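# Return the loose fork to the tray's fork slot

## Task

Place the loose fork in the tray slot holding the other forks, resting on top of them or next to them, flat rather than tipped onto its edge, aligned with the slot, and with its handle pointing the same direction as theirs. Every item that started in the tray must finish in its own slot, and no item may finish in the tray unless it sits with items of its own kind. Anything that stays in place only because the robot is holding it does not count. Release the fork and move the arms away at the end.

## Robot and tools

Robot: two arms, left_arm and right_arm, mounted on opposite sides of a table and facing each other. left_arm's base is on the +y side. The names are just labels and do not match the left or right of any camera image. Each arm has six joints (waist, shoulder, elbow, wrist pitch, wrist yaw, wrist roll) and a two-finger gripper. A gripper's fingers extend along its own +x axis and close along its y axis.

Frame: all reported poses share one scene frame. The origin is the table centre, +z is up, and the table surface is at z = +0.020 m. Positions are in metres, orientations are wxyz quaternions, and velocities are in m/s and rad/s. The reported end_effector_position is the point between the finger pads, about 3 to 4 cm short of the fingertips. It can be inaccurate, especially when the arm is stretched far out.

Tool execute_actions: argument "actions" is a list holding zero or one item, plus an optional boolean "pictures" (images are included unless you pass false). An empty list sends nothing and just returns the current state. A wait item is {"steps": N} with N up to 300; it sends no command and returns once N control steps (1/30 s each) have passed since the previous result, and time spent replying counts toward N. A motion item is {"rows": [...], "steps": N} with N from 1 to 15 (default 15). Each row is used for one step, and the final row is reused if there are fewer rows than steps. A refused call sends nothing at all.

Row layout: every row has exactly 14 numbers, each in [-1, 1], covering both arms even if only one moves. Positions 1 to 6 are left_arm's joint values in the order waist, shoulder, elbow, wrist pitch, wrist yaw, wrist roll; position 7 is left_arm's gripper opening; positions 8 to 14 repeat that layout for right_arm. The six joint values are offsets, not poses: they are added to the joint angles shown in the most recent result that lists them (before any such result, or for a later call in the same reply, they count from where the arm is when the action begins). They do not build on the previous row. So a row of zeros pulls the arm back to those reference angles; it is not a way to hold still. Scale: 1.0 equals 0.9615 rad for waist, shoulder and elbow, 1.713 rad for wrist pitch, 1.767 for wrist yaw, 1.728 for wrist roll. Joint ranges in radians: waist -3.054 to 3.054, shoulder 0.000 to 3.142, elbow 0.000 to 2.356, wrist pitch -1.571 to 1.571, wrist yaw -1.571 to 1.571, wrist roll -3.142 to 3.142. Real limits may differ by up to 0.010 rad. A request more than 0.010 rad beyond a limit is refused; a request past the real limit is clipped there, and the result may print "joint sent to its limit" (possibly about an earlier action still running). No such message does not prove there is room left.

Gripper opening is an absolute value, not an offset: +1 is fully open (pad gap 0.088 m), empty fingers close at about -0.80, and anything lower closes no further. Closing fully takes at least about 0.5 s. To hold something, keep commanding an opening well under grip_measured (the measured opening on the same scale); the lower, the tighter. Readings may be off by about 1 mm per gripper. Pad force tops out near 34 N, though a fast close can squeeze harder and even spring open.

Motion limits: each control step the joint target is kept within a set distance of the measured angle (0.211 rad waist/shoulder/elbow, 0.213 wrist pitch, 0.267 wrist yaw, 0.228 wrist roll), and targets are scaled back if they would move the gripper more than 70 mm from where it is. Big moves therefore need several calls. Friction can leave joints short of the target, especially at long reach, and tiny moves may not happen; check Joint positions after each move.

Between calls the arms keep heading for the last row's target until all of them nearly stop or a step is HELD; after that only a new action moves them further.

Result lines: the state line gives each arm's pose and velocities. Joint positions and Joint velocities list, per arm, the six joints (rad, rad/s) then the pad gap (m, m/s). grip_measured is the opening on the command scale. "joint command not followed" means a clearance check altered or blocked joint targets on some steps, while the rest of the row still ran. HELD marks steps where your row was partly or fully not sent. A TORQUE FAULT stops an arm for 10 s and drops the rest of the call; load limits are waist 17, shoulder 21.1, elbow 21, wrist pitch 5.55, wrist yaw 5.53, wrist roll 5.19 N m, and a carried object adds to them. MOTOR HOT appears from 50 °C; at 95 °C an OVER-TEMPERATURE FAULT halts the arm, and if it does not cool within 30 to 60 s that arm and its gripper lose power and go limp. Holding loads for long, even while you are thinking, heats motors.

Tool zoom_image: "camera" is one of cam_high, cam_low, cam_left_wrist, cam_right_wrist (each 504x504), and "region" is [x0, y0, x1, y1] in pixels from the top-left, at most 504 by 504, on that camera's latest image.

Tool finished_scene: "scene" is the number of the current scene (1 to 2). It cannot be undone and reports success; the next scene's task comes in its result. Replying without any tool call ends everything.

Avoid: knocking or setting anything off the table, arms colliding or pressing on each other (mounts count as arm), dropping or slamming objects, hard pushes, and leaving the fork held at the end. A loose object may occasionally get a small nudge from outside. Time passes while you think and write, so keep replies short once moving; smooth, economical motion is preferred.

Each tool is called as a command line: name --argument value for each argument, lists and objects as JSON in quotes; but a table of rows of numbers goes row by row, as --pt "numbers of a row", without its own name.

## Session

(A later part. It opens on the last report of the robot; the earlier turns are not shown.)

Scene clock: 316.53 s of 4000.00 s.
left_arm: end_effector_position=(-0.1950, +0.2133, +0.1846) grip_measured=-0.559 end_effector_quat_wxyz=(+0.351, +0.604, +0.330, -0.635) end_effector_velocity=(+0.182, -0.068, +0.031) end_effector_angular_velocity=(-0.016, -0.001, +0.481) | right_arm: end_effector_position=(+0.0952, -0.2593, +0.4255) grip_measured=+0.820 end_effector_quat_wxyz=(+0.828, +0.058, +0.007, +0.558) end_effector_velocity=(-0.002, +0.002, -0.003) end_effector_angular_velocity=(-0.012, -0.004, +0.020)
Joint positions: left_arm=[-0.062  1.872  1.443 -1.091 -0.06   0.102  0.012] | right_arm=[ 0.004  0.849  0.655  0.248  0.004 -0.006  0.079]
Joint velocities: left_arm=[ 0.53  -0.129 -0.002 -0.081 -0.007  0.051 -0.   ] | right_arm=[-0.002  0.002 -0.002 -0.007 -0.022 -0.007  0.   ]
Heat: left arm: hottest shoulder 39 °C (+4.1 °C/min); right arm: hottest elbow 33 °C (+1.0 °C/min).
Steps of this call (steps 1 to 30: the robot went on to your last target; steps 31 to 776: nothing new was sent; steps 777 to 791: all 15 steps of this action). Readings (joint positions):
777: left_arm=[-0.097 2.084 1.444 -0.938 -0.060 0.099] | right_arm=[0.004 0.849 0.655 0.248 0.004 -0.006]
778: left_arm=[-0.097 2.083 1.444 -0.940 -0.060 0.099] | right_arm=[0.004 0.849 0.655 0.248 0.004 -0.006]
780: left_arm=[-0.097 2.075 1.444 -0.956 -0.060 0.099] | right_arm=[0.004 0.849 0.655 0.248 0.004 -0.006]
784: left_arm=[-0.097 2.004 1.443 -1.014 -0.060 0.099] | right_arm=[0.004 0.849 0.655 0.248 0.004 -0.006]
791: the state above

execute_actions --actions '[{"rows": [[0.075,-0.006,0,-0.006,0,0.004,-0.85,0,0,0,0,0,0,0.82],[0.1,-0.006,0,-0.006,0,0.005,-0.85,0,0,0,0,0,0,0.82],[0.135,-0.006,0,-0.006,0,0.007,-0.85,0,0,0,0,0,0,0.82],[0.18,-0.006,0,-0.006,0,0.009,-0.85,0,0,0,0,0,0,0.82],[0.23,-0.006,0,-0.006,0,0.011,-0.85,0,0,0,0,0,0,0.82],[0.28,-0.006,0,-0.006,0,0.013,-0.85,0,0,0,0,0,0,0.82],[0.33,-0.006,0,-0.006,0,0.016,-0.85,0,0,0,0,0,0,0.82],[0.38,-0.006,0,-0.006,0,0.018,-0.85,0,0,0,0,0,0,0.82],[0.43,-0.006,0,-0.006,0,0.02,-0.85,0,0,0,0,0,0,0.82],[0.48,-0.006,0,-0.006,0,0.023,-0.85,0,0,0,0,0,0,0.82],[0.53,-0.006,0,-0.006,0,0.025,-0.85,0,0,0,0,0,0,0.82],[0.575,-0.006,0,-0.006,0,0.027,-0.85,0,0,0,0,0,0,0.82],[0.61,-0.006,0,-0.006,0,0.029,-0.85,0,0,0,0,0,0,0.82],[0.635,-0.006,0,-0.006,0,0.03,-0.85,0,0,0,0,0,0,0.82],[0.646,-0.006,0,-0.006,0,0.03,-0.85,0,0,0,0,0,0,0.82]], "steps": 15}]' --pictures false

execute_actions --actions '[{"steps": 18}]'

Scene clock: 327.90 s of 4000.00 s.
left_arm: end_effector_position=(+0.0030, +0.1841, +0.1740) grip_measured=-0.557 end_effector_quat_wxyz=(+0.496, +0.509, +0.483, -0.511) end_effector_velocity=(+0.353, +0.048, -0.020) end_effector_angular_velocity=(+0.072, -0.060, +0.921) | right_arm: end_effector_position=(+0.0952, -0.2593, +0.4258) grip_measured=+0.820 end_effector_quat_wxyz=(+0.828, +0.059, +0.007, +0.558) end_effector_velocity=(-0.001, -0.001, -0.006) end_effector_angular_velocity=(-0.017, +0.014, +0.008)
Joint positions: left_arm=[ 0.507  1.869  1.443 -1.1   -0.061  0.145  0.012] | right_arm=[ 0.004  0.849  0.655  0.249  0.004 -0.006  0.079]
Joint velocities: left_arm=[ 0.989  0.002 -0.002 -0.007 -0.037  0.066 -0.   ] | right_arm=[-0.002 -0.007 -0.007 -0.022 -0.007  0.007 -0.   ]
Heat: left arm: hottest shoulder 39 °C (+5.0 °C/min); right arm: hottest elbow 33 °C (+0.0 °C/min).
Steps of this call (steps 1 to 30: the robot went on to your last target; steps 31 to 326: nothing new was sent; steps 327 to 341: all 15 steps of this action). Readings (joint positions):
327: left_arm=[0.001 1.869 1.443 -1.101 -0.060 0.105] | right_arm=[0.004 0.849 0.655 0.249 0.004 -0.006]
328: left_arm=[0.003 1.869 1.443 -1.101 -0.060 0.106] | right_arm=[0.004 0.849 0.655 0.249 0.004 -0.006]
330: left_arm=[0.025 1.869 1.443 -1.101 -0.058 0.110] | right_arm=[0.004 0.849 0.655 0.249 0.004 -0.006]
334: left_arm=[0.173 1.869 1.443 -1.101 -0.057 0.122] | right_arm=[0.004 0.849 0.655 0.249 0.004 -0.006]
341: the state above

Scene clock: 328.50 s of 4000.00 s.
left_arm: end_effector_position=(+0.0215, +0.1870, +0.1730) grip_measured=-0.557 end_effector_quat_wxyz=(+0.507, +0.499, +0.495, -0.498) end_effector_velocity=(-0.002, -0.001, +0.000) end_effector_angular_velocity=(-0.009, +0.006, +0.005) | right_arm: end_effector_position=(+0.0952, -0.2593, +0.4258) grip_measured=+0.820 end_effector_quat_wxyz=(+0.828, +0.059, +0.007, +0.558) end_effector_velocity=(-0.001, -0.000, -0.002) end_effector_angular_velocity=(-0.004, +0.009, +0.006)
Joint positions: left_arm=[ 0.56   1.869  1.443 -1.1   -0.063  0.151  0.012] | right_arm=[ 0.004  0.849  0.655  0.249  0.004 -0.006  0.079]
Joint velocities: left_arm=[-0.002 -0.002 -0.002  0.007  0.007 -0.007 -0.   ] | right_arm=[-0.002 -0.002 -0.002 -0.007 -0.007  0.007 -0.   ]
Heat: left arm: hottest shoulder 39 °C (+5.1 °C/min); right arm: hottest elbow 33 °C (+0.0 °C/min).
Steps of this call (steps 1 to 18: the robot went on to your last target). Readings (joint positions):
1: left_arm=[0.536 1.869 1.443 -1.100 -0.063 0.147] | right_arm=[0.004 0.849 0.655 0.249 0.004 -0.006]
2: left_arm=[0.554 1.869 1.443 -1.100 -0.063 0.148] | right_arm=[0.004 0.849 0.655 0.249 0.004 -0.006]
4: left_arm=[0.567 1.869 1.443 -1.100 -0.063 0.149] | right_arm=[0.004 0.849 0.655 0.249 0.004 -0.006]
8: left_arm=[0.561 1.869 1.443 -1.100 -0.063 0.151] | right_arm=[0.004 0.849 0.655 0.249 0.004 -0.006]
18: the state above

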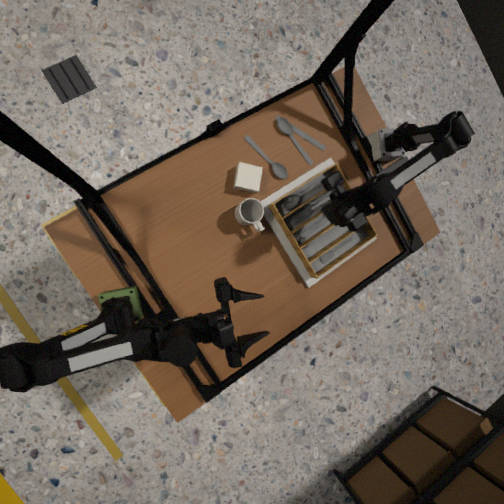

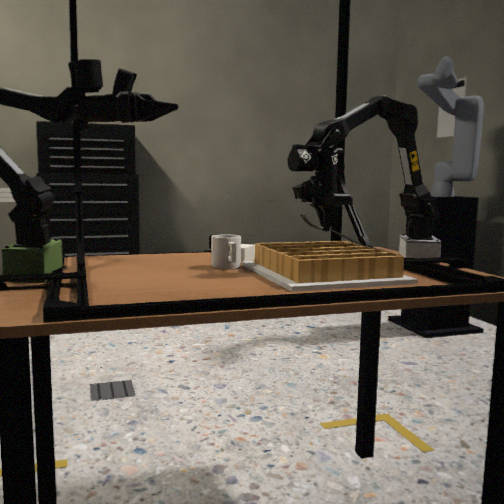

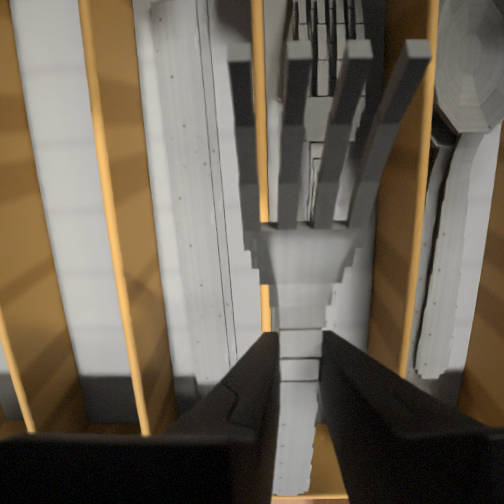

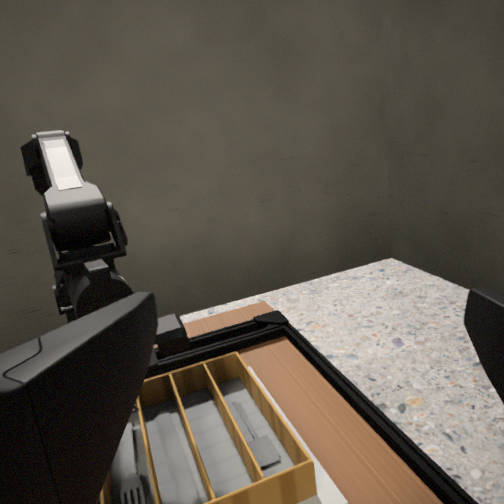

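execute_actions --actions '[{"rows": [[-0.002,0.005,0.008,-0.002,0,-0.002,-0.9,0,0,0,0,0,0,0.82],[-0.006,0.014,0.021,-0.004,0,-0.005,-0.9,0,0,0,0,0,0,0.82],[-0.011,0.027,0.04,-0.008,0,-0.009,-0.9,0,0,0,0,0,0,0.82],[-0.017,0.042,0.062,-0.013,0,-0.014,-0.9,0,0,0,0,0,0,0.82],[-0.024,0.058,0.086,-0.018,0,-0.02,-0.9,0,0,0,0,0,0,0.82],[-0.031,0.075,0.112,-0.023,0,-0.025,-0.9,0,0,0,0,0,0,0.82],[-0.038,0.092,0.137,-0.028,0,-0.031,-0.9,0,0,0,0,0,0,0.82],[-0.045,0.109,0.162,-0.033,0,-0.037,-0.9,0,0,0,0,0,0,0.82],[-0.052,0.125,0.186,-0.038,0,-0.042,-0.9,0,0,0,0,0,0,0.82],[-0.058,0.14,0.209,-0.043,0,-0.047,-0.9,0,0,0,0,0,0,0.82],[-0.063,0.154,0.229,-0.047,0,-0.052,-0.9,0,0,0,0,0,0,0.82],[-0.068,0.165,0.246,-0.05,0,-0.056,-0.9,0,0,0,0,0,0,0.82],[-0.071,0.173,0.258,-0.053,0,-0.059,-0.9,0,0,0,0,0,0,0.82],[-0.073,0.178,0.265,-0.054,0,-0.06,-0.9,0,0,0,0,0,0,0.82],[-0.074,0.18,0.268,-0.055,0,-0.061,-0.9,0,0,0,0,0,0,0.82]], "steps": 15}]' --pictures false

execute_actions --actions '[{"steps": 14}]'

Scene clock: 355.83 s of 4000.00 s.
left_arm: end_effector_position=(+0.0025, +0.1458, +0.1781) grip_measured=-0.557 end_effector_quat_wxyz=(+0.513, +0.491, +0.503, -0.492) end_effector_velocity=(-0.038, -0.053, -0.001) end_effector_angular_velocity=(+0.015, -0.002, -0.001) | right_arm: end_effector_position=(+0.0952, -0.2593, +0.4261) grip_measured=+0.820 end_effector_quat_wxyz=(+0.828, +0.059, +0.006, +0.557) end_effector_velocity=(+0.001, -0.001, -0.004) end_effector_angular_velocity=(-0.009, +0.012, -0.008)
Joint positions: left_arm=[ 0.495  2.015  1.666 -1.181 -0.063  0.059  0.012] | right_arm=[ 0.004  0.849  0.656  0.249  0.004 -0.006  0.079]
Joint velocities: left_arm=[-0.11   0.212  0.3   -0.11  -0.007 -0.11  -0.   ] | right_arm=[-0.002 -0.002 -0.007 -0.007  0.007  0.007 -0.   ]
Heat: left arm: hottest shoulder 38 °C (+1.0 °C/min); right arm: hottest elbow 33 °C (+0.0 °C/min).
Steps of this call (steps 1 to 15: the robot went on to your last target; steps 16 to 805: nothing new was sent; steps 806 to 820: all 15 steps of this action). Readings (joint positions):
806: left_arm=[0.560 1.868 1.443 -1.100 -0.063 0.152] | right_arm=[0.004 0.849 0.656 0.249 0.004 -0.006]
807: left_arm=[0.560 1.868 1.443 -1.101 -0.063 0.151] | right_arm=[0.004 0.849 0.656 0.249 0.004 -0.006]
809: left_arm=[0.557 1.876 1.457 -1.112 -0.063 0.143] | right_arm=[0.004 0.849 0.656 0.249 0.004 -0.006]
813: left_arm=[0.538 1.925 1.534 -1.136 -0.063 0.112] | right_arm=[0.004 0.849 0.656 0.249 0.004 -0.006]
820: the state above

Scene clock: 356.30 s of 4000.00 s.
left_arm: end_effector_position=(+0.0006, +0.1427, +0.1784) grip_measured=-0.557 end_effector_quat_wxyz=(+0.514, +0.491, +0.505, -0.490) end_effector_velocity=(+0.002, +0.002, +0.000) end_effector_angular_velocity=(+0.008, -0.007, +0.009) | right_arm: end_effector_position=(+0.0952, -0.2593, +0.4261) grip_measured=+0.820 end_effector_quat_wxyz=(+0.828, +0.059, +0.006, +0.557) end_effector_velocity=(+0.003, -0.002, +0.001) end_effector_angular_velocity=(+0.003, -0.008, -0.016)
Joint positions: left_arm=[ 0.49   2.03   1.688 -1.193 -0.063  0.048  0.012] | right_arm=[ 0.004  0.849  0.656  0.249  0.004 -0.006  0.079]
Joint velocities: left_arm=[ 0.002 -0.002 -0.002 -0.007 -0.007 -0.007 -0.   ] | right_arm=[-0.007 -0.002 -0.002  0.007  0.007 -0.007 -0.   ]
Heat: left arm: hottest shoulder 38 °C (+1.0 °C/min); right arm: hottest elbow 33 °C (+0.0 °C/min).
Steps of this call (steps 1 to 14: the robot went on to your last target). Readings (joint positions):
1: left_arm=[0.492 2.021 1.674 -1.185 -0.063 0.055] | right_arm=[0.004 0.849 0.656 0.249 0.004 -0.006]
2: left_arm=[0.491 2.025 1.679 -1.187 -0.063 0.053] | right_arm=[0.004 0.849 0.656 0.249 0.004 -0.006]
4: left_arm=[0.490 2.028 1.684 -1.190 -0.063 0.051] | right_arm=[0.004 0.849 0.656 0.249 0.004 -0.006]
8: left_arm=[0.490 2.029 1.687 -1.192 -0.063 0.049] | right_arm=[0.004 0.849 0.656 0.249 0.004 -0.006]
14: the state above

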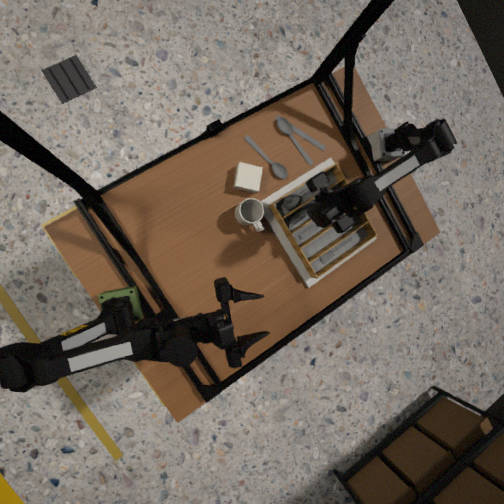

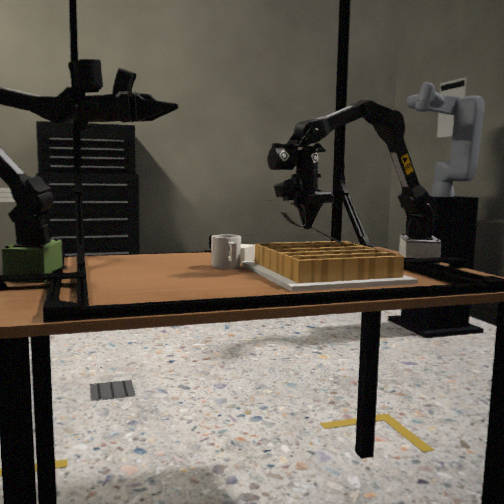

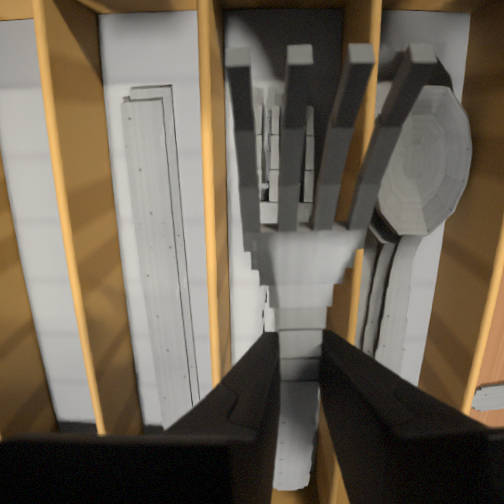

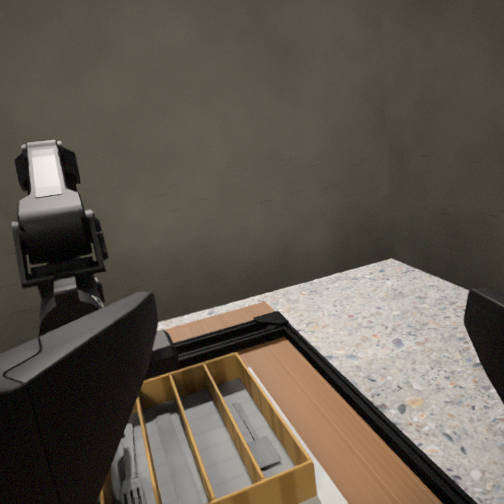

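execute_actions --actions '[{"rows": [[0,0.01,0.01,-0.004,0,0,-0.9,0,0,0,0,0,0,0.82],[0,0.03,0.029,-0.013,0,0,-0.9,0,0,0,0,0,0,0.82],[0,0.058,0.056,-0.025,0,0,-0.9,0,0,0,0,0,0,0.82],[0,0.09,0.088,-0.038,0,0,-0.9,0,0,0,0,0,0,0.82],[0,0.125,0.122,-0.053,0,0,-0.9,0,0,0,0,0,0,0.82],[0,0.162,0.158,-0.069,0,0,-0.9,0,0,0,0,0,0,0.82],[0,0.2,0.194,-0.085,0,0,-0.9,0,0,0,0,0,0,0.82],[0,0.238,0.231,-0.101,0,0,-0.9,0,0,0,0,0,0,0.82],[0,0.274,0.266,-0.116,0,0,-0.9,0,0,0,0,0,0,0.82],[0,0.308,0.299,-0.131,0,0,-0.9,0,0,0,0,0,0,0.82],[0,0.338,0.329,-0.144,0,0,-0.9,0,0,0,0,0,0,0.82],[0,0.363,0.353,-0.154,0,0,-0.9,0,0,0,0,0,0,0.82],[0,0.382,0.371,-0.162,0,0,-0.9,0,0,0,0,0,0,0.82],[0,0.393,0.382,-0.167,0,0,-0.9,0,0,0,0,0,0,0.82],[0,0.398,0.387,-0.169,0,0,-0.9,0,0,0,0,0,0,0.82]], "steps": 15}]' --pictures false

execute_actions --actions '[{"steps": 16}]'

Scene clock: 384.53 s of 4000.00 s.
left_arm: end_effector_position=(-0.0012, +0.1315, +0.1271) grip_measured=-0.557 end_effector_quat_wxyz=(+0.433, +0.554, +0.569, -0.426) end_effector_velocity=(-0.007, +0.010, -0.112) end_effector_angular_velocity=(+0.484, +0.036, -0.037) | right_arm: end_effector_position=(+0.0952, -0.2594, +0.4265) grip_measured=+0.820 end_effector_quat_wxyz=(+0.828, +0.059, +0.006, +0.557) end_effector_velocity=(-0.001, -0.001, -0.001) end_effector_angular_velocity=(-0.005, -0.006, +0.005)
Joint positions: left_arm=[ 0.49   2.37   2.011 -1.449 -0.063  0.047  0.012] | right_arm=[ 0.004  0.849  0.656  0.249  0.004 -0.006  0.079]
Joint velocities: left_arm=[-0.002  0.54   0.398 -0.344 -0.007  0.007  0.   ] | right_arm=[-0.002 -0.007 -0.002 -0.007 -0.007 -0.007  0.   ]
Heat: left arm: hottest shoulder 38 °C (-1.0 °C/min); right arm: hottest elbow 34 °C (+1.0 °C/min).
Steps of this call (steps 1 to 30: the robot went on to your last target; steps 31 to 832: nothing new was sent; steps 833 to 847: all 15 steps of this action). Readings (joint positions):
833: left_arm=[0.490 2.034 1.692 -1.193 -0.063 0.047] | right_arm=[0.004 0.849 0.656 0.249 0.004 -0.006]
834: left_arm=[0.490 2.035 1.694 -1.198 -0.063 0.047] | right_arm=[0.004 0.849 0.656 0.249 0.004 -0.006]
836: left_arm=[0.490 2.052 1.716 -1.224 -0.063 0.047] | right_arm=[0.004 0.849 0.656 0.249 0.004 -0.006]
840: left_arm=[0.490 2.155 1.827 -1.303 -0.063 0.047] | right_arm=[0.004 0.849 0.656 0.249 0.004 -0.006]
847: the state above

Scene clock: 385.07 s of 4000.00 s.
left_arm: end_effector_position=(-0.0013, +0.1303, +0.1238) grip_measured=-0.557 end_effector_quat_wxyz=(+0.426, +0.559, +0.574, -0.420) end_effector_velocity=(+0.000, +0.001, +0.002) end_effector_angular_velocity=(+0.003, -0.005, -0.012) | right_arm: end_effector_position=(+0.0952, -0.2594, +0.4265) grip_measured=+0.820 end_effector_quat_wxyz=(+0.828, +0.059, +0.006, +0.557) end_effector_velocity=(-0.000, -0.000, +0.000) end_effector_angular_velocity=(-0.010, -0.020, +0.004)
Joint positions: left_arm=[ 0.49   2.403  2.051 -1.479 -0.063  0.047  0.012] | right_arm=[ 0.004  0.849  0.656  0.249  0.004 -0.006  0.079]
Joint velocities: left_arm=[-0.002 -0.002  0.002 -0.007 -0.007  0.007 -0.   ] | right_arm=[-0.002 -0.002  0.002 -0.007 -0.007 -0.022  0.   ]
Heat: left arm: hottest shoulder 38 °C (-1.0 °C/min); right arm: hottest elbow 34 °C (+1.0 °C/min).
Steps of this call (steps 1 to 16: the robot went on to your last target). Readings (joint positions):
1: left_arm=[0.490 2.385 2.021 -1.459 -0.063 0.047] | right_arm=[0.004 0.849 0.656 0.249 0.004 -0.006]
2: left_arm=[0.490 2.394 2.029 -1.465 -0.063 0.047] | right_arm=[0.004 0.849 0.656 0.249 0.004 -0.006]
4: left_arm=[0.490 2.402 2.037 -1.473 -0.063 0.047] | right_arm=[0.004 0.849 0.656 0.249 0.004 -0.006]
8: left_arm=[0.490 2.403 2.049 -1.478 -0.063 0.047] | right_arm=[0.004 0.849 0.656 0.249 0.004 -0.006]
16: the state above

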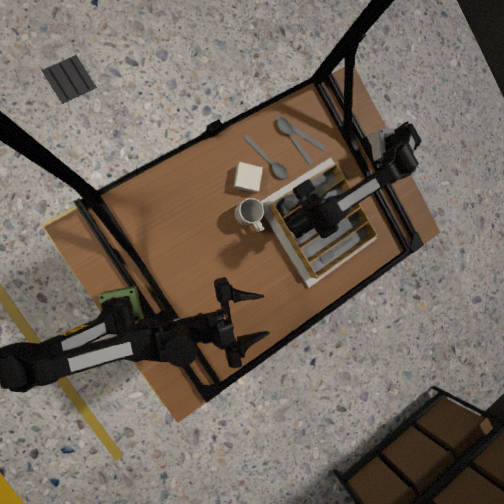

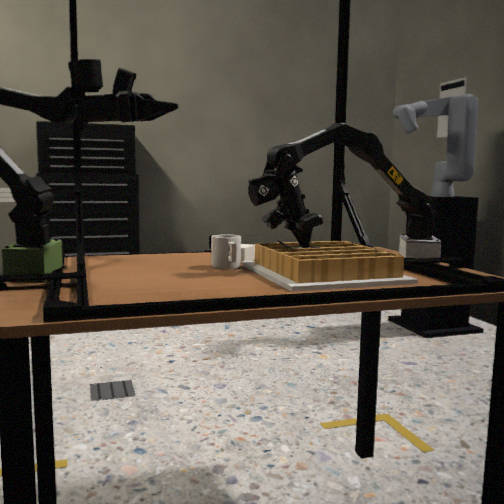

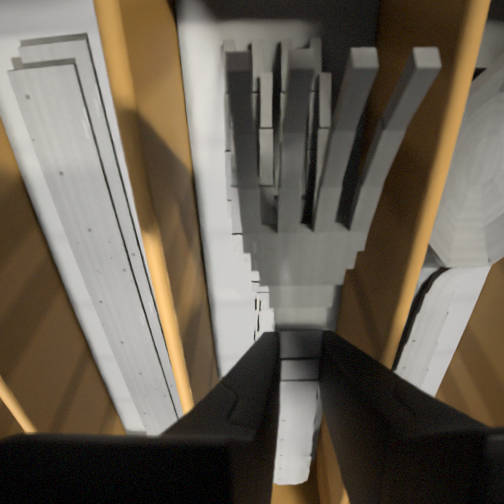

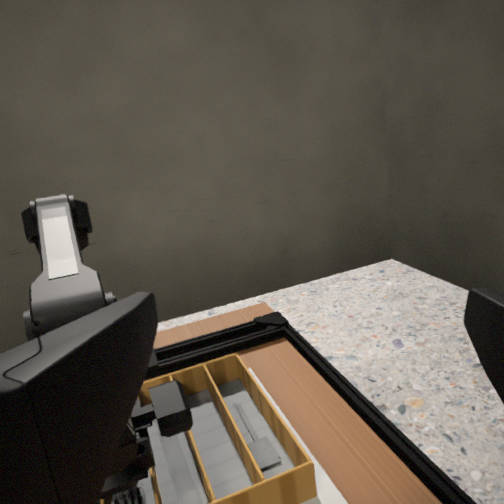

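execute_actions --actions '[{"rows": [[0.004,0.001,-0.002,0.002,0,0.002,-0.9,0,0,0,0,0,0,0.82],[0.008,0.003,-0.006,0.004,0,0.004,-0.9,0,0,0,0,0,0,0.82],[0.012,0.005,-0.012,0.008,0,0.006,-0.9,0,0,0,0,0,0,0.82],[0.016,0.008,-0.018,0.013,0,0.008,-0.9,0,0,0,0,0,0,0.82],[0.018,0.012,-0.025,0.018,0,0.009,-0.9,0,0,0,0,0,0,0.82],[0.018,0.015,-0.033,0.024,0,0.009,-0.9,0,0,0,0,0,0,0.82],[0.018,0.019,-0.041,0.029,0,0.009,-0.9,0,0,0,0,0,0,0.82],[0.018,0.022,-0.048,0.035,0,0.009,-0.9,0,0,0,0,0,0,0.82],[0.018,0.025,-0.056,0.04,0,0.009,-0.9,0,0,0,0,0,0,0.82],[0.018,0.029,-0.063,0.045,0,0.009,-0.9,0,0,0,0,0,0,0.82],[0.018,0.031,-0.069,0.049,0,0.009,-0.9,0,0,0,0,0,0,0.82],[0.018,0.034,-0.074,0.053,0,0.009,-0.9,0,0,0,0,0,0,0.82],[0.018,0.036,-0.078,0.056,0,0.009,-0.9,0,0,0,0,0,0,0.82],[0.018,0.037,-0.081,0.058,0,0.009,-0.9,0,0,0,0,0,0,0.82]], "steps": 15}]' --pictures false

execute_actions --actions '[{"steps": 14}]'

Scene clock: 400.07 s of 4000.00 s.
left_arm: end_effector_position=(+0.0047, +0.1292, +0.1030) grip_measured=-0.557 end_effector_quat_wxyz=(+0.429, +0.555, +0.574, -0.423) end_effector_velocity=(-0.001, +0.006, -0.008) end_effector_angular_velocity=(+0.018, -0.011, +0.016) | right_arm: end_effector_position=(+0.0951, -0.2594, +0.4267) grip_measured=+0.820 end_effector_quat_wxyz=(+0.828, +0.059, +0.006, +0.558) end_effector_velocity=(-0.001, -0.000, -0.002) end_effector_angular_velocity=(-0.004, +0.009, +0.006)
Joint positions: left_arm=[ 0.506  2.416  1.996 -1.399 -0.063  0.06   0.012] | right_arm=[ 0.005  0.849  0.657  0.249  0.004 -0.006  0.079]
Joint velocities: left_arm=[-0.002 -0.002 -0.042  0.022 -0.007 -0.022 -0.   ] | right_arm=[-0.002 -0.002 -0.002 -0.007 -0.007  0.007 -0.   ]
Heat: left arm: hottest shoulder 40 °C (+2.0 °C/min); right arm: hottest elbow 34 °C (+1.0 °C/min).
Steps of this call (steps 1 to 15: the robot went on to your last target; steps 16 to 435: nothing new was sent; steps 436 to 450: all 15 steps of this action). Readings (joint positions):
436: left_arm=[0.490 2.405 2.052 -1.480 -0.063 0.047] | right_arm=[0.005 0.849 0.657 0.249 0.004 -0.006]
437: left_arm=[0.490 2.405 2.052 -1.479 -0.063 0.048] | right_arm=[0.005 0.849 0.657 0.249 0.004 -0.006]
439: left_arm=[0.492 2.405 2.051 -1.471 -0.063 0.052] | right_arm=[0.005 0.849 0.657 0.249 0.004 -0.006]
443: left_arm=[0.502 2.405 2.033 -1.441 -0.063 0.059] | right_arm=[0.005 0.849 0.657 0.249 0.004 -0.006]
450: the state above

Scene clock: 400.53 s of 4000.00 s.
left_arm: end_effector_position=(+0.0047, +0.1292, +0.1022) grip_measured=-0.557 end_effector_quat_wxyz=(+0.429, +0.555, +0.574, -0.423) end_effector_velocity=(-0.002, +0.003, +0.003) end_effector_angular_velocity=(+0.017, -0.003, -0.017) | right_arm: end_effector_position=(+0.0951, -0.2594, +0.4267) grip_measured=+0.820 end_effector_quat_wxyz=(+0.828, +0.059, +0.006, +0.558) end_effector_velocity=(-0.002, +0.001, -0.005) end_effector_angular_velocity=(-0.017, +0.014, +0.013)
Joint positions: left_arm=[ 0.506  2.416  1.993 -1.396 -0.063  0.06   0.012] | right_arm=[ 0.005  0.849  0.657  0.249  0.004 -0.006  0.079]
Joint velocities: left_arm=[-0.007 -0.002  0.002 -0.022 -0.007  0.007 -0.   ] | right_arm=[ 0.002 -0.002 -0.002 -0.022 -0.007  0.007 -0.   ]
Heat: left arm: hottest shoulder 40 °C (+2.0 °C/min); right arm: hottest elbow 34 °C (+1.0 °C/min).
Steps of this call (steps 1 to 14: the robot went on to your last target). Readings (joint positions):
1: left_arm=[0.506 2.416 1.995 -1.398 -0.063 0.060] | right_arm=[0.005 0.849 0.657 0.249 0.004 -0.006]
2: left_arm=[0.506 2.416 1.995 -1.398 -0.063 0.060] | right_arm=[0.005 0.849 0.657 0.249 0.004 -0.006]
4: left_arm=[0.506 2.416 1.994 -1.397 -0.063 0.060] | right_arm=[0.005 0.849 0.657 0.249 0.004 -0.006]
8: left_arm=[0.506 2.416 1.993 -1.396 -0.063 0.060] | right_arm=[0.005 0.849 0.657 0.249 0.004 -0.006]
14: the state above

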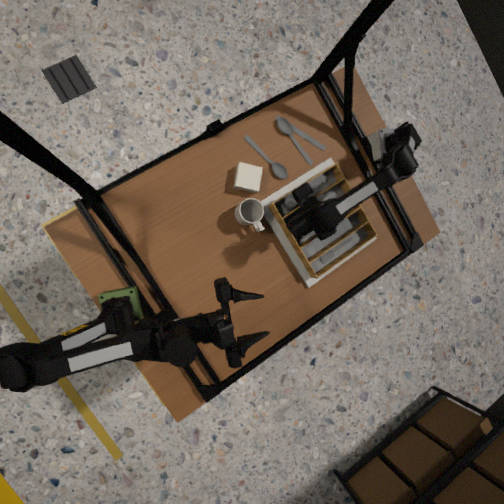

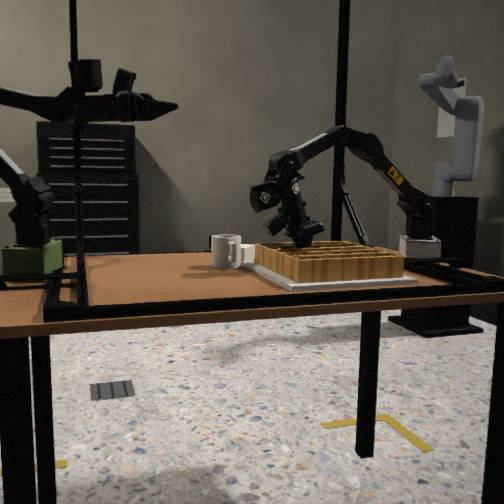

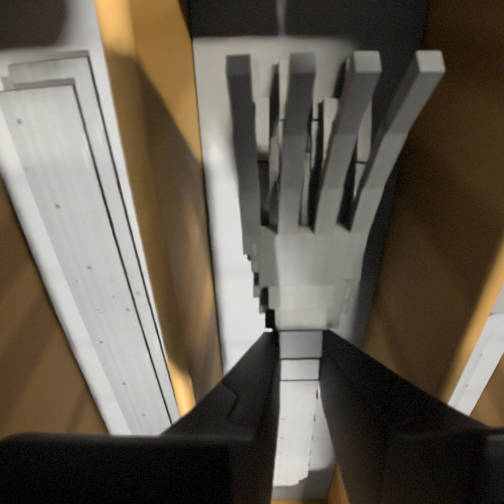

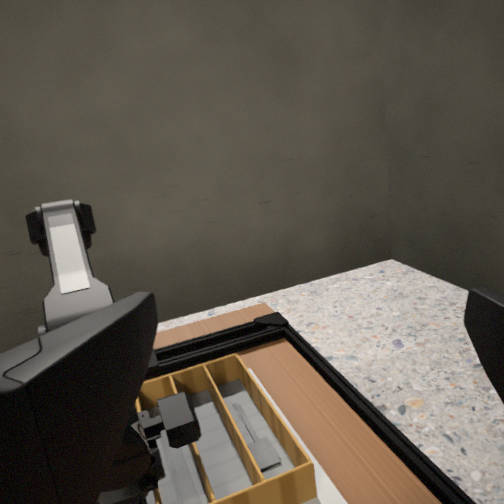

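execute_actions --actions '[{"rows": [[0,-0.003,0,0,0,0,-0.8,0,0,0,0,0,0,0.82],[0,-0.003,0,0,0,0,-0.7,0,0,0,0,0,0,0.82],[0,-0.003,0,0,0,0,-0.62,0,0,0,0,0,0,0.82],[0,-0.003,0,0,0,0,-0.58,0,0,0,0,0,0,0.82],[0,-0.003,0,0,0,0,-0.56,0,0,0,0,0,0,0.82],[0,-0.003,0,0,0,0,-0.54,0,0,0,0,0,0,0.82],[0,-0.003,0,0,0,0,-0.52,0,0,0,0,0,0,0.82],[0,-0.003,0,0,0,0,-0.5,0,0,0,0,0,0,0.82],[0,-0.003,0,0,0,0,-0.48,0,0,0,0,0,0,0.82],[0,-0.003,0,0,0,0,-0.46,0,0,0,0,0,0,0.82],[0,-0.003,0,0,0,0,-0.44,0,0,0,0,0,0,0.82],[0,-0.003,0,0,0,0,-0.42,0,0,0,0,0,0,0.82]], "steps": 15}]' --pictures false

execute_actions --actions '[{"steps": 12}]'

Scene clock: 416.40 s of 4000.00 s.
left_arm: end_effector_position=(+0.0065, +0.1293, +0.1033) grip_measured=-0.436 end_effector_quat_wxyz=(+0.431, +0.554, +0.573, -0.422) end_effector_velocity=(+0.006, +0.001, +0.003) end_effector_angular_velocity=(-0.001, -0.010, +0.017) | right_arm: end_effector_position=(+0.0951, -0.2595, +0.4271) grip_measured=+0.820 end_effector_quat_wxyz=(+0.828, +0.060, +0.005, +0.558) end_effector_velocity=(+0.001, -0.001, -0.002) end_effector_angular_velocity=(-0.004, +0.009, +0.001)
Joint positions: left_arm=[ 0.509  2.413  1.992 -1.395 -0.066  0.061  0.018] | right_arm=[ 0.005  0.848  0.657  0.25   0.004 -0.006  0.079]
Joint velocities: left_arm=[ 0.012 -0.007  0.002 -0.007 -0.007 -0.007  0.008] | right_arm=[-0.007 -0.002 -0.002 -0.007 -0.007  0.007 -0.   ]
Heat: left arm: hottest shoulder 39 °C (+1.0 °C/min); right arm: hottest elbow 34 °C (+1.0 °C/min).
Steps of this call (steps 1 to 15: the robot went on to your last target; steps 16 to 461: nothing new was sent; steps 462 to 476: all 15 steps of this action). Readings (joint positions):
462: left_arm=[0.506 2.415 1.991 -1.393 -0.063 0.061] | right_arm=[0.005 0.848 0.657 0.250 0.004 -0.006]
463: left_arm=[0.506 2.413 1.991 -1.393 -0.063 0.061] | right_arm=[0.005 0.848 0.657 0.250 0.004 -0.006]
465: left_arm=[0.506 2.413 1.991 -1.393 -0.063 0.061] | right_arm=[0.005 0.848 0.657 0.250 0.004 -0.006]
469: left_arm=[0.506 2.413 1.992 -1.394 -0.063 0.061] | right_arm=[0.005 0.848 0.657 0.250 0.004 -0.006]
476: the state above

Scene clock: 416.80 s of 4000.00 s.
left_arm: end_effector_position=(+0.0066, +0.1291, +0.1035) grip_measured=-0.422 end_effector_quat_wxyz=(+0.432, +0.554, +0.573, -0.422) end_effector_velocity=(-0.000, +0.002, +0.001) end_effector_angular_velocity=(+0.008, -0.004, -0.012) | right_arm: end_effector_position=(+0.0951, -0.2595, +0.4271) grip_measured=+0.820 end_effector_quat_wxyz=(+0.828, +0.060, +0.005, +0.558) end_effector_velocity=(-0.001, +0.000, -0.005) end_effector_angular_velocity=(-0.023, +0.001, +0.007)
Joint positions: left_arm=[ 0.51   2.413  1.992 -1.395 -0.066  0.061  0.018] | right_arm=[ 0.005  0.848  0.657  0.25   0.004 -0.006  0.079]
Joint velocities: left_arm=[-0.002 -0.002 -0.002 -0.007 -0.007  0.007 -0.   ] | right_arm=[-0.002 -0.002 -0.002 -0.022 -0.007 -0.007 -0.   ]
Heat: left arm: hottest shoulder 40 °C (+2.0 °C/min); right arm: hottest elbow 34 °C (+1.0 °C/min).
Steps of this call (steps 1 to 12: the robot went on to your last target). Readings (joint positions):
1: left_arm=[0.510 2.413 1.992 -1.395 -0.066 0.061] | right_arm=[0.005 0.848 0.657 0.250 0.004 -0.006]
2: left_arm=[0.510 2.413 1.992 -1.395 -0.066 0.061] | right_arm=[0.005 0.848 0.657 0.250 0.004 -0.006]
4: left_arm=[0.510 2.413 1.992 -1.395 -0.066 0.061] | right_arm=[0.005 0.848 0.657 0.250 0.004 -0.006]
8: left_arm=[0.510 2.413 1.992 -1.395 -0.066 0.061] | right_arm=[0.005 0.848 0.657 0.250 0.004 -0.006]
12: the state above

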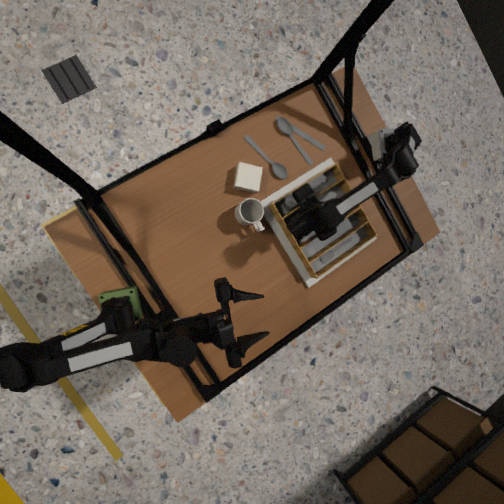

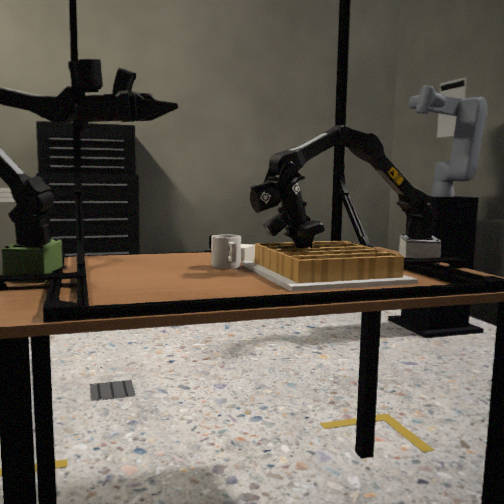

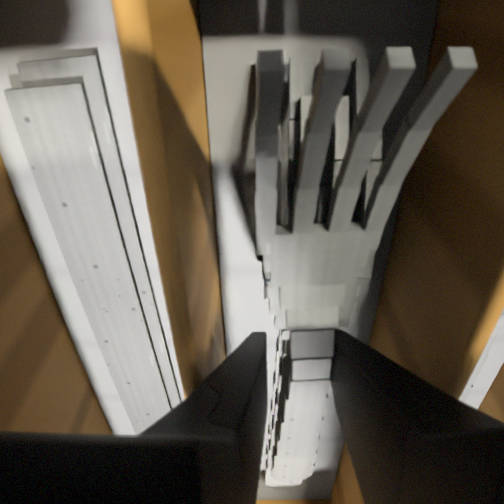

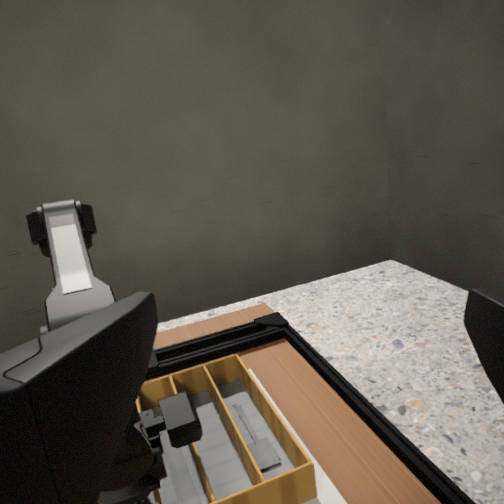

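execute_actions --actions '[{"rows": [[-0.004,-0.002,0.004,-0.002,0,0,-0.4,0,0,0,0,0,0,0.82],[-0.008,-0.004,0.01,-0.006,0,0,-0.38,0,0,0,0,0,0,0.82],[-0.01,-0.007,0.018,-0.011,0,0,-0.36,0,0,0,0,0,0,0.82],[-0.01,-0.011,0.03,-0.018,0,0,-0.36,0,0,0,0,0,0,0.82],[-0.01,-0.016,0.044,-0.026,0,0,-0.36,0,0,0,0,0,0,0.82],[-0.01,-0.021,0.06,-0.035,0,0,-0.36,0,0,0,0,0,0,0.82],[-0.01,-0.027,0.077,-0.045,0,0,-0.36,0,0,0,0,0,0,0.82],[-0.01,-0.033,0.094,-0.055,0,0,-0.36,0,0,0,0,0,0,0.82],[-0.01,-0.039,0.11,-0.064,0,0,-0.36,0,0,0,0,0,0,0.82],[-0.01,-0.044,0.125,-0.073,0,0,-0.36,0,0,0,0,0,0,0.82],[-0.01,-0.049,0.138,-0.08,0,0,-0.36,0,0,0,0,0,0,0.82],[-0.01,-0.053,0.148,-0.086,0,0,-0.36,0,0,0,0,0,0,0.82],[-0.01,-0.056,0.155,-0.09,0,0,-0.36,0,0,0,0,0,0,0.82],[-0.01,-0.058,0.16,-0.09,0,0,-0.36,0,0,0,0,0,0,0.82]], "steps": 15}]' --pictures false

execute_actions --actions '[{"steps": 14}]'

Scene clock: 437.17 s of 4000.00 s.
left_arm: end_effector_position=(+0.0066, +0.1237, +0.1538) grip_measured=-0.360 end_effector_quat_wxyz=(+0.441, +0.549, +0.563, -0.433) end_effector_velocity=(+0.009, -0.031, +0.112) end_effector_angular_velocity=(-0.264, -0.031, +0.003) | right_arm: end_effector_position=(+0.0952, -0.2595, +0.4273) grip_measured=+0.820 end_effector_quat_wxyz=(+0.828, +0.060, +0.005, +0.558) end_effector_velocity=(-0.000, -0.001, +0.003) end_effector_angular_velocity=(+0.014, +0.002, +0.004)
Joint positions: left_arm=[ 0.502  2.37   2.125 -1.536 -0.067  0.061  0.021] | right_arm=[ 0.005  0.848  0.657  0.25   0.004 -0.006  0.079]
Joint velocities: left_arm=[-0.002 -0.159  0.217 -0.11  -0.007  0.007  0.   ] | right_arm=[-0.002 -0.002  0.002  0.007 -0.007  0.007 -0.   ]
Heat: left arm: hottest shoulder 43 °C (+5.1 °C/min); right arm: hottest elbow 34 °C (+0.0 °C/min).
Steps of this call (steps 1 to 15: the robot went on to your last target; steps 16 to 90: nothing new was sent; then 16.87 s passed at rest; steps 91 to 105: all 15 steps of this action). Readings (joint positions):
91: left_arm=[0.510 2.412 1.992 -1.395 -0.066 0.061] | right_arm=[0.005 0.848 0.657 0.250 0.004 -0.006]
92: left_arm=[0.510 2.412 1.993 -1.396 -0.067 0.061] | right_arm=[0.005 0.848 0.657 0.250 0.004 -0.006]
94: left_arm=[0.508 2.412 1.997 -1.407 -0.067 0.061] | right_arm=[0.005 0.848 0.657 0.250 0.004 -0.006]
98: left_arm=[0.503 2.410 2.034 -1.453 -0.067 0.061] | right_arm=[0.005 0.848 0.657 0.250 0.004 -0.006]
105: the state above

Scene clock: 437.63 s of 4000.00 s.
left_arm: end_effector_position=(+0.0070, +0.1230, +0.1606) grip_measured=-0.360 end_effector_quat_wxyz=(+0.444, +0.547, +0.561, -0.435) end_effector_velocity=(-0.000, +0.005, +0.004) end_effector_angular_velocity=(+0.017, -0.004, -0.012) | right_arm: end_effector_position=(+0.0952, -0.2595, +0.4273) grip_measured=+0.820 end_effector_quat_wxyz=(+0.828, +0.060, +0.005, +0.558) end_effector_velocity=(-0.000, +0.001, -0.000) end_effector_angular_velocity=(-0.000, -0.008, +0.004)
Joint positions: left_arm=[ 0.502  2.361  2.138 -1.547 -0.067  0.061  0.021] | right_arm=[ 0.005  0.848  0.657  0.25   0.004 -0.006  0.079]
Joint velocities: left_arm=[-0.002 -0.007 -0.002 -0.022 -0.007  0.007 -0.   ] | right_arm=[-0.002  0.002 -0.002  0.007 -0.007 -0.007 -0.   ]
Heat: left arm: hottest shoulder 43 °C (+5.0 °C/min); right arm: hottest elbow 34 °C (+0.0 °C/min).
Steps of this call (steps 1 to 14: the robot went on to your last target). Readings (joint positions):
1: left_arm=[0.502 2.366 2.131 -1.539 -0.067 0.061] | right_arm=[0.005 0.848 0.657 0.250 0.004 -0.006]
2: left_arm=[0.502 2.363 2.135 -1.542 -0.067 0.061] | right_arm=[0.005 0.848 0.657 0.250 0.004 -0.006]
4: left_arm=[0.502 2.362 2.138 -1.545 -0.067 0.061] | right_arm=[0.005 0.848 0.657 0.250 0.004 -0.006]
8: left_arm=[0.502 2.361 2.138 -1.547 -0.067 0.061] | right_arm=[0.005 0.848 0.657 0.250 0.004 -0.006]
14: the state above

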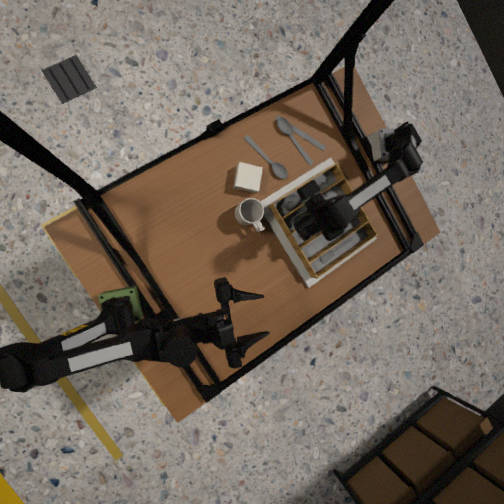

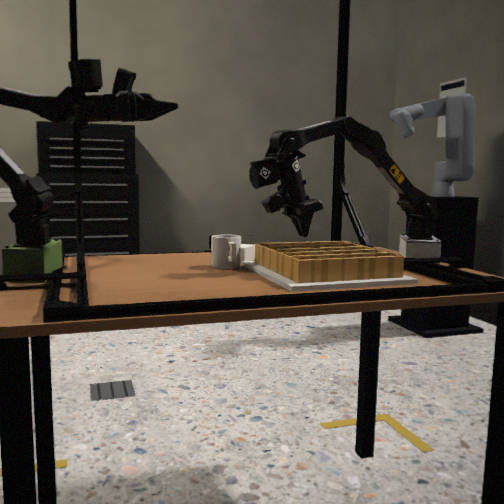

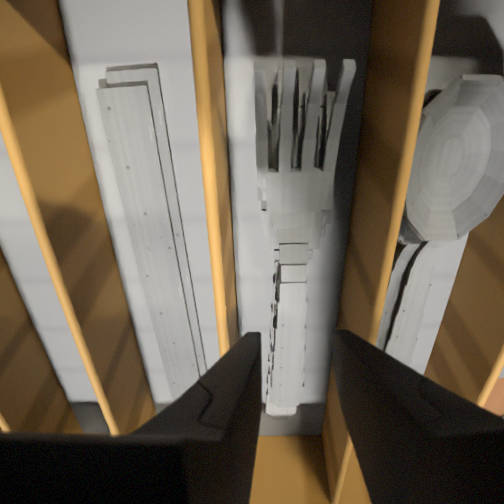

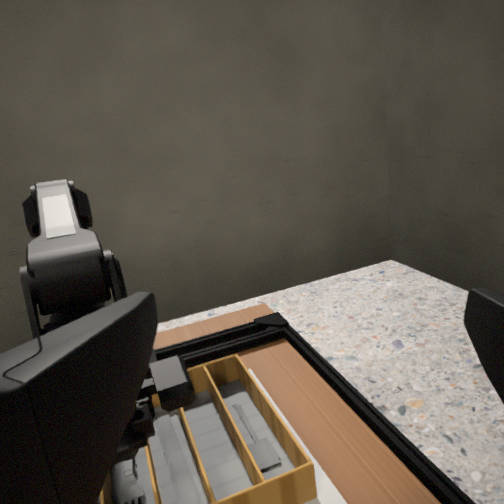

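execute_actions --actions '[{"rows": [[0.01,-0.02,-0.02,0.007,0,0,-0.36,0,0,0,0,0,0,0.82],[0.03,-0.06,-0.058,0.02,0,0,-0.36,0,0,0,0,0,0,0.82],[0.06,-0.11,-0.107,0.037,0,0,-0.36,0,0,0,0,0,0,0.82],[0.1,-0.17,-0.166,0.057,0,0,-0.36,0,0,0,0,0,0,0.82],[0.15,-0.24,-0.234,0.081,0,0,-0.36,0,0,0,0,0,0,0.82],[0.2,-0.31,-0.302,0.104,0,0,-0.36,0,0,0,0,0,0,0.82],[0.26,-0.38,-0.371,0.128,0,0,-0.36,0,0,0,0,0,0,0.82],[0.32,-0.45,-0.439,0.152,0,0,-0.36,0,0,0,0,0,0,0.82],[0.38,-0.52,-0.507,0.175,0,0,-0.36,0,0,0,0,0,0,0.82],[0.44,-0.59,-0.576,0.199,0,0,-0.36,0,0,0,0,0,0,0.82],[0.5,-0.66,-0.644,0.222,0,0,-0.36,0,0,0,0,0,0,0.82],[0.56,-0.73,-0.712,0.246,0,0,-0.36,0,0,0,0,0,0,0.82],[0.62,-0.8,-0.78,0.27,0,0,-0.36,0,0,0,0,0,0,0.82],[0.68,-0.88,-0.858,0.296,0,0,-0.36,0,0,0,0,0,0,0.82],[0.73,-0.947,-0.924,0.319,0,0,-0.36,0,0,0,0,0,0,0.82]], "steps": 15}]' --pictures false

execute_actions --actions '[{"steps": 30}]'

Scene clock: 454.97 s of 4000.00 s.
left_arm: end_effector_position=(+0.1810, +0.2228, +0.2237) grip_measured=-0.360 end_effector_quat_wxyz=(+0.670, +0.332, +0.556, -0.364) end_effector_velocity=(+0.446, +0.427, +0.139) end_effector_angular_velocity=(-0.935, -0.727, +1.636) | right_arm: end_effector_position=(+0.0952, -0.2595, +0.4273) grip_measured=+0.820 end_effector_quat_wxyz=(+0.828, +0.060, +0.005, +0.558) end_effector_velocity=(-0.002, -0.001, -0.000) end_effector_angular_velocity=(-0.010, -0.021, +0.014)
Joint positions: left_arm=[ 0.994  1.814  1.587 -1.129 -0.064  0.061  0.021] | right_arm=[ 0.005  0.848  0.657  0.25   0.004 -0.006  0.079]
Joint velocities: left_arm=[ 1.575 -1.409 -1.385  1.209 -0.007 -0.022  0.   ] | right_arm=[-0.007 -0.007 -0.002 -0.007 -0.022 -0.022 -0.   ]
Heat: left arm: hottest shoulder 46 °C (+7.0 °C/min); right arm: hottest elbow 34 °C (+0.0 °C/min).
Steps of this call (steps 1 to 30: the robot went on to your last target; steps 31 to 90: nothing new was sent; then 13.83 s passed at rest; steps 91 to 105: all 15 steps of this action). Readings (joint positions):
91: left_arm=[0.502 2.361 2.138 -1.547 -0.067 0.061] | right_arm=[0.005 0.848 0.657 0.250 0.004 -0.006]
92: left_arm=[0.503 2.355 2.131 -1.537 -0.067 0.061] | right_arm=[0.005 0.848 0.657 0.250 0.004 -0.006]
94: left_arm=[0.517 2.313 2.076 -1.500 -0.066 0.061] | right_arm=[0.005 0.848 0.657 0.250 0.004 -0.006]
98: left_arm=[0.642 2.138 1.892 -1.390 -0.064 0.061] | right_arm=[0.005 0.848 0.657 0.250 0.004 -0.006]
105: the state above

Scene clock: 455.97 s of 4000.00 s.
left_arm: end_effector_position=(+0.1997, +0.3177, +0.2488) grip_measured=-0.360 end_effector_quat_wxyz=(+0.751, +0.255, +0.530, -0.300) end_effector_velocity=(-0.002, +0.002, -0.002) end_effector_angular_velocity=(+0.012, +0.005, +0.007) | right_arm: end_effector_position=(+0.0952, -0.2595, +0.4273) grip_measured=+0.820 end_effector_quat_wxyz=(+0.828, +0.060, +0.005, +0.558) end_effector_velocity=(-0.001, -0.000, -0.002) end_effector_angular_velocity=(-0.009, -0.005, +0.005)
Joint positions: left_arm=[ 1.204  1.459  1.263 -1.002 -0.07   0.061  0.021] | right_arm=[ 0.005  0.848  0.657  0.25   0.004 -0.006  0.079]
Joint velocities: left_arm=[-0.002 -0.002 -0.007 -0.007 -0.007 -0.007 -0.   ] | right_arm=[-0.002 -0.002 -0.002 -0.007 -0.007 -0.007 -0.   ]
Heat: left arm: hottest shoulder 46 °C (+7.0 °C/min); right arm: hottest elbow 35 °C (+1.0 °C/min).
Steps of this call (steps 1 to 30: the robot went on to your last target). Readings (joint positions):
1: left_arm=[1.047 1.767 1.541 -1.092 -0.064 0.061] | right_arm=[0.005 0.848 0.657 0.250 0.004 -0.006]
2: left_arm=[1.099 1.715 1.491 -1.060 -0.065 0.061] | right_arm=[0.005 0.848 0.657 0.250 0.004 -0.006]
4: left_arm=[1.182 1.600 1.381 -1.033 -0.072 0.061] | right_arm=[0.005 0.848 0.657 0.250 0.004 -0.006]
8: left_arm=[1.208 1.470 1.288 -1.009 -0.072 0.061] | right_arm=[0.005 0.848 0.657 0.250 0.004 -0.006]
30: the state above
All arms were judged still, so your last target was given up. Only a new action makes them travel on or press farther. Fingers that are still opening or closing keep moving.

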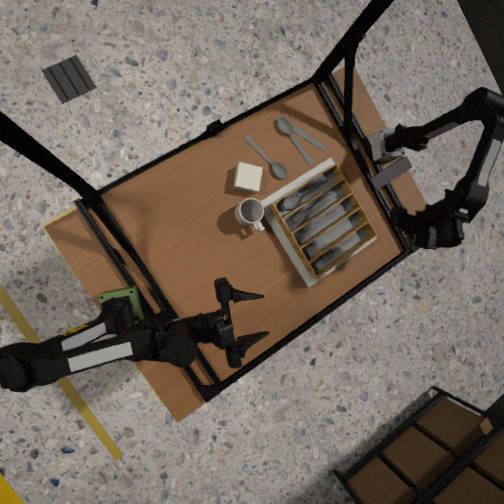

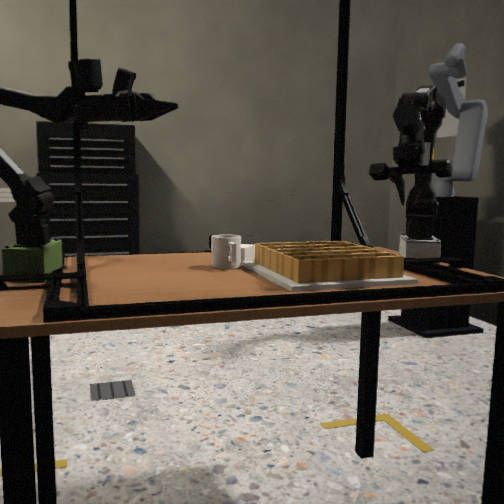

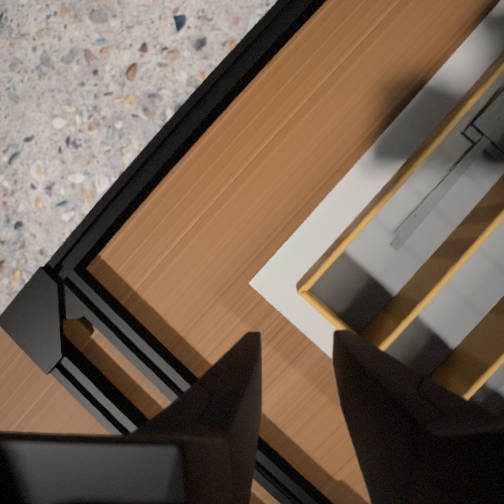

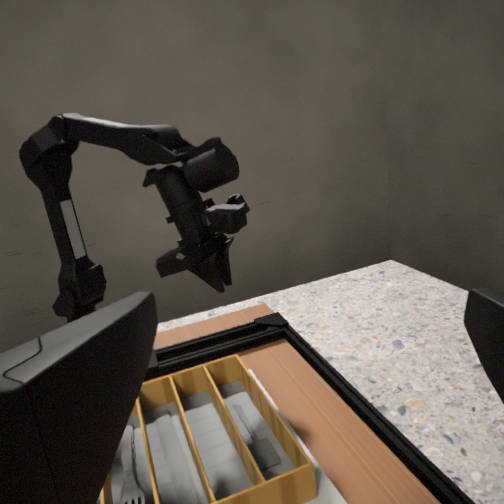

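zoom_image --camera "cam_high" --region '[255, 150, 385, 290]'

Region (255, 150, 385, 290) of cam_high's 504x504 image, scaled by 3.600, with more detail than that image has; it fills the left 468 columns of this view, and the rest is white.

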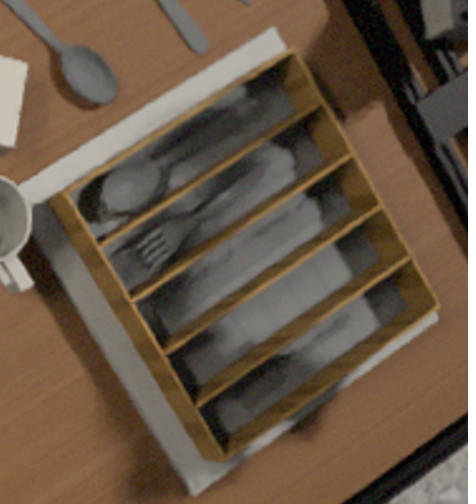

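The fork is lying flat on the stack in the fork slot, with its tines facing the same way as the others, and the arm is clear.

finished_scene --scene 1

The scene is finished: the task was done.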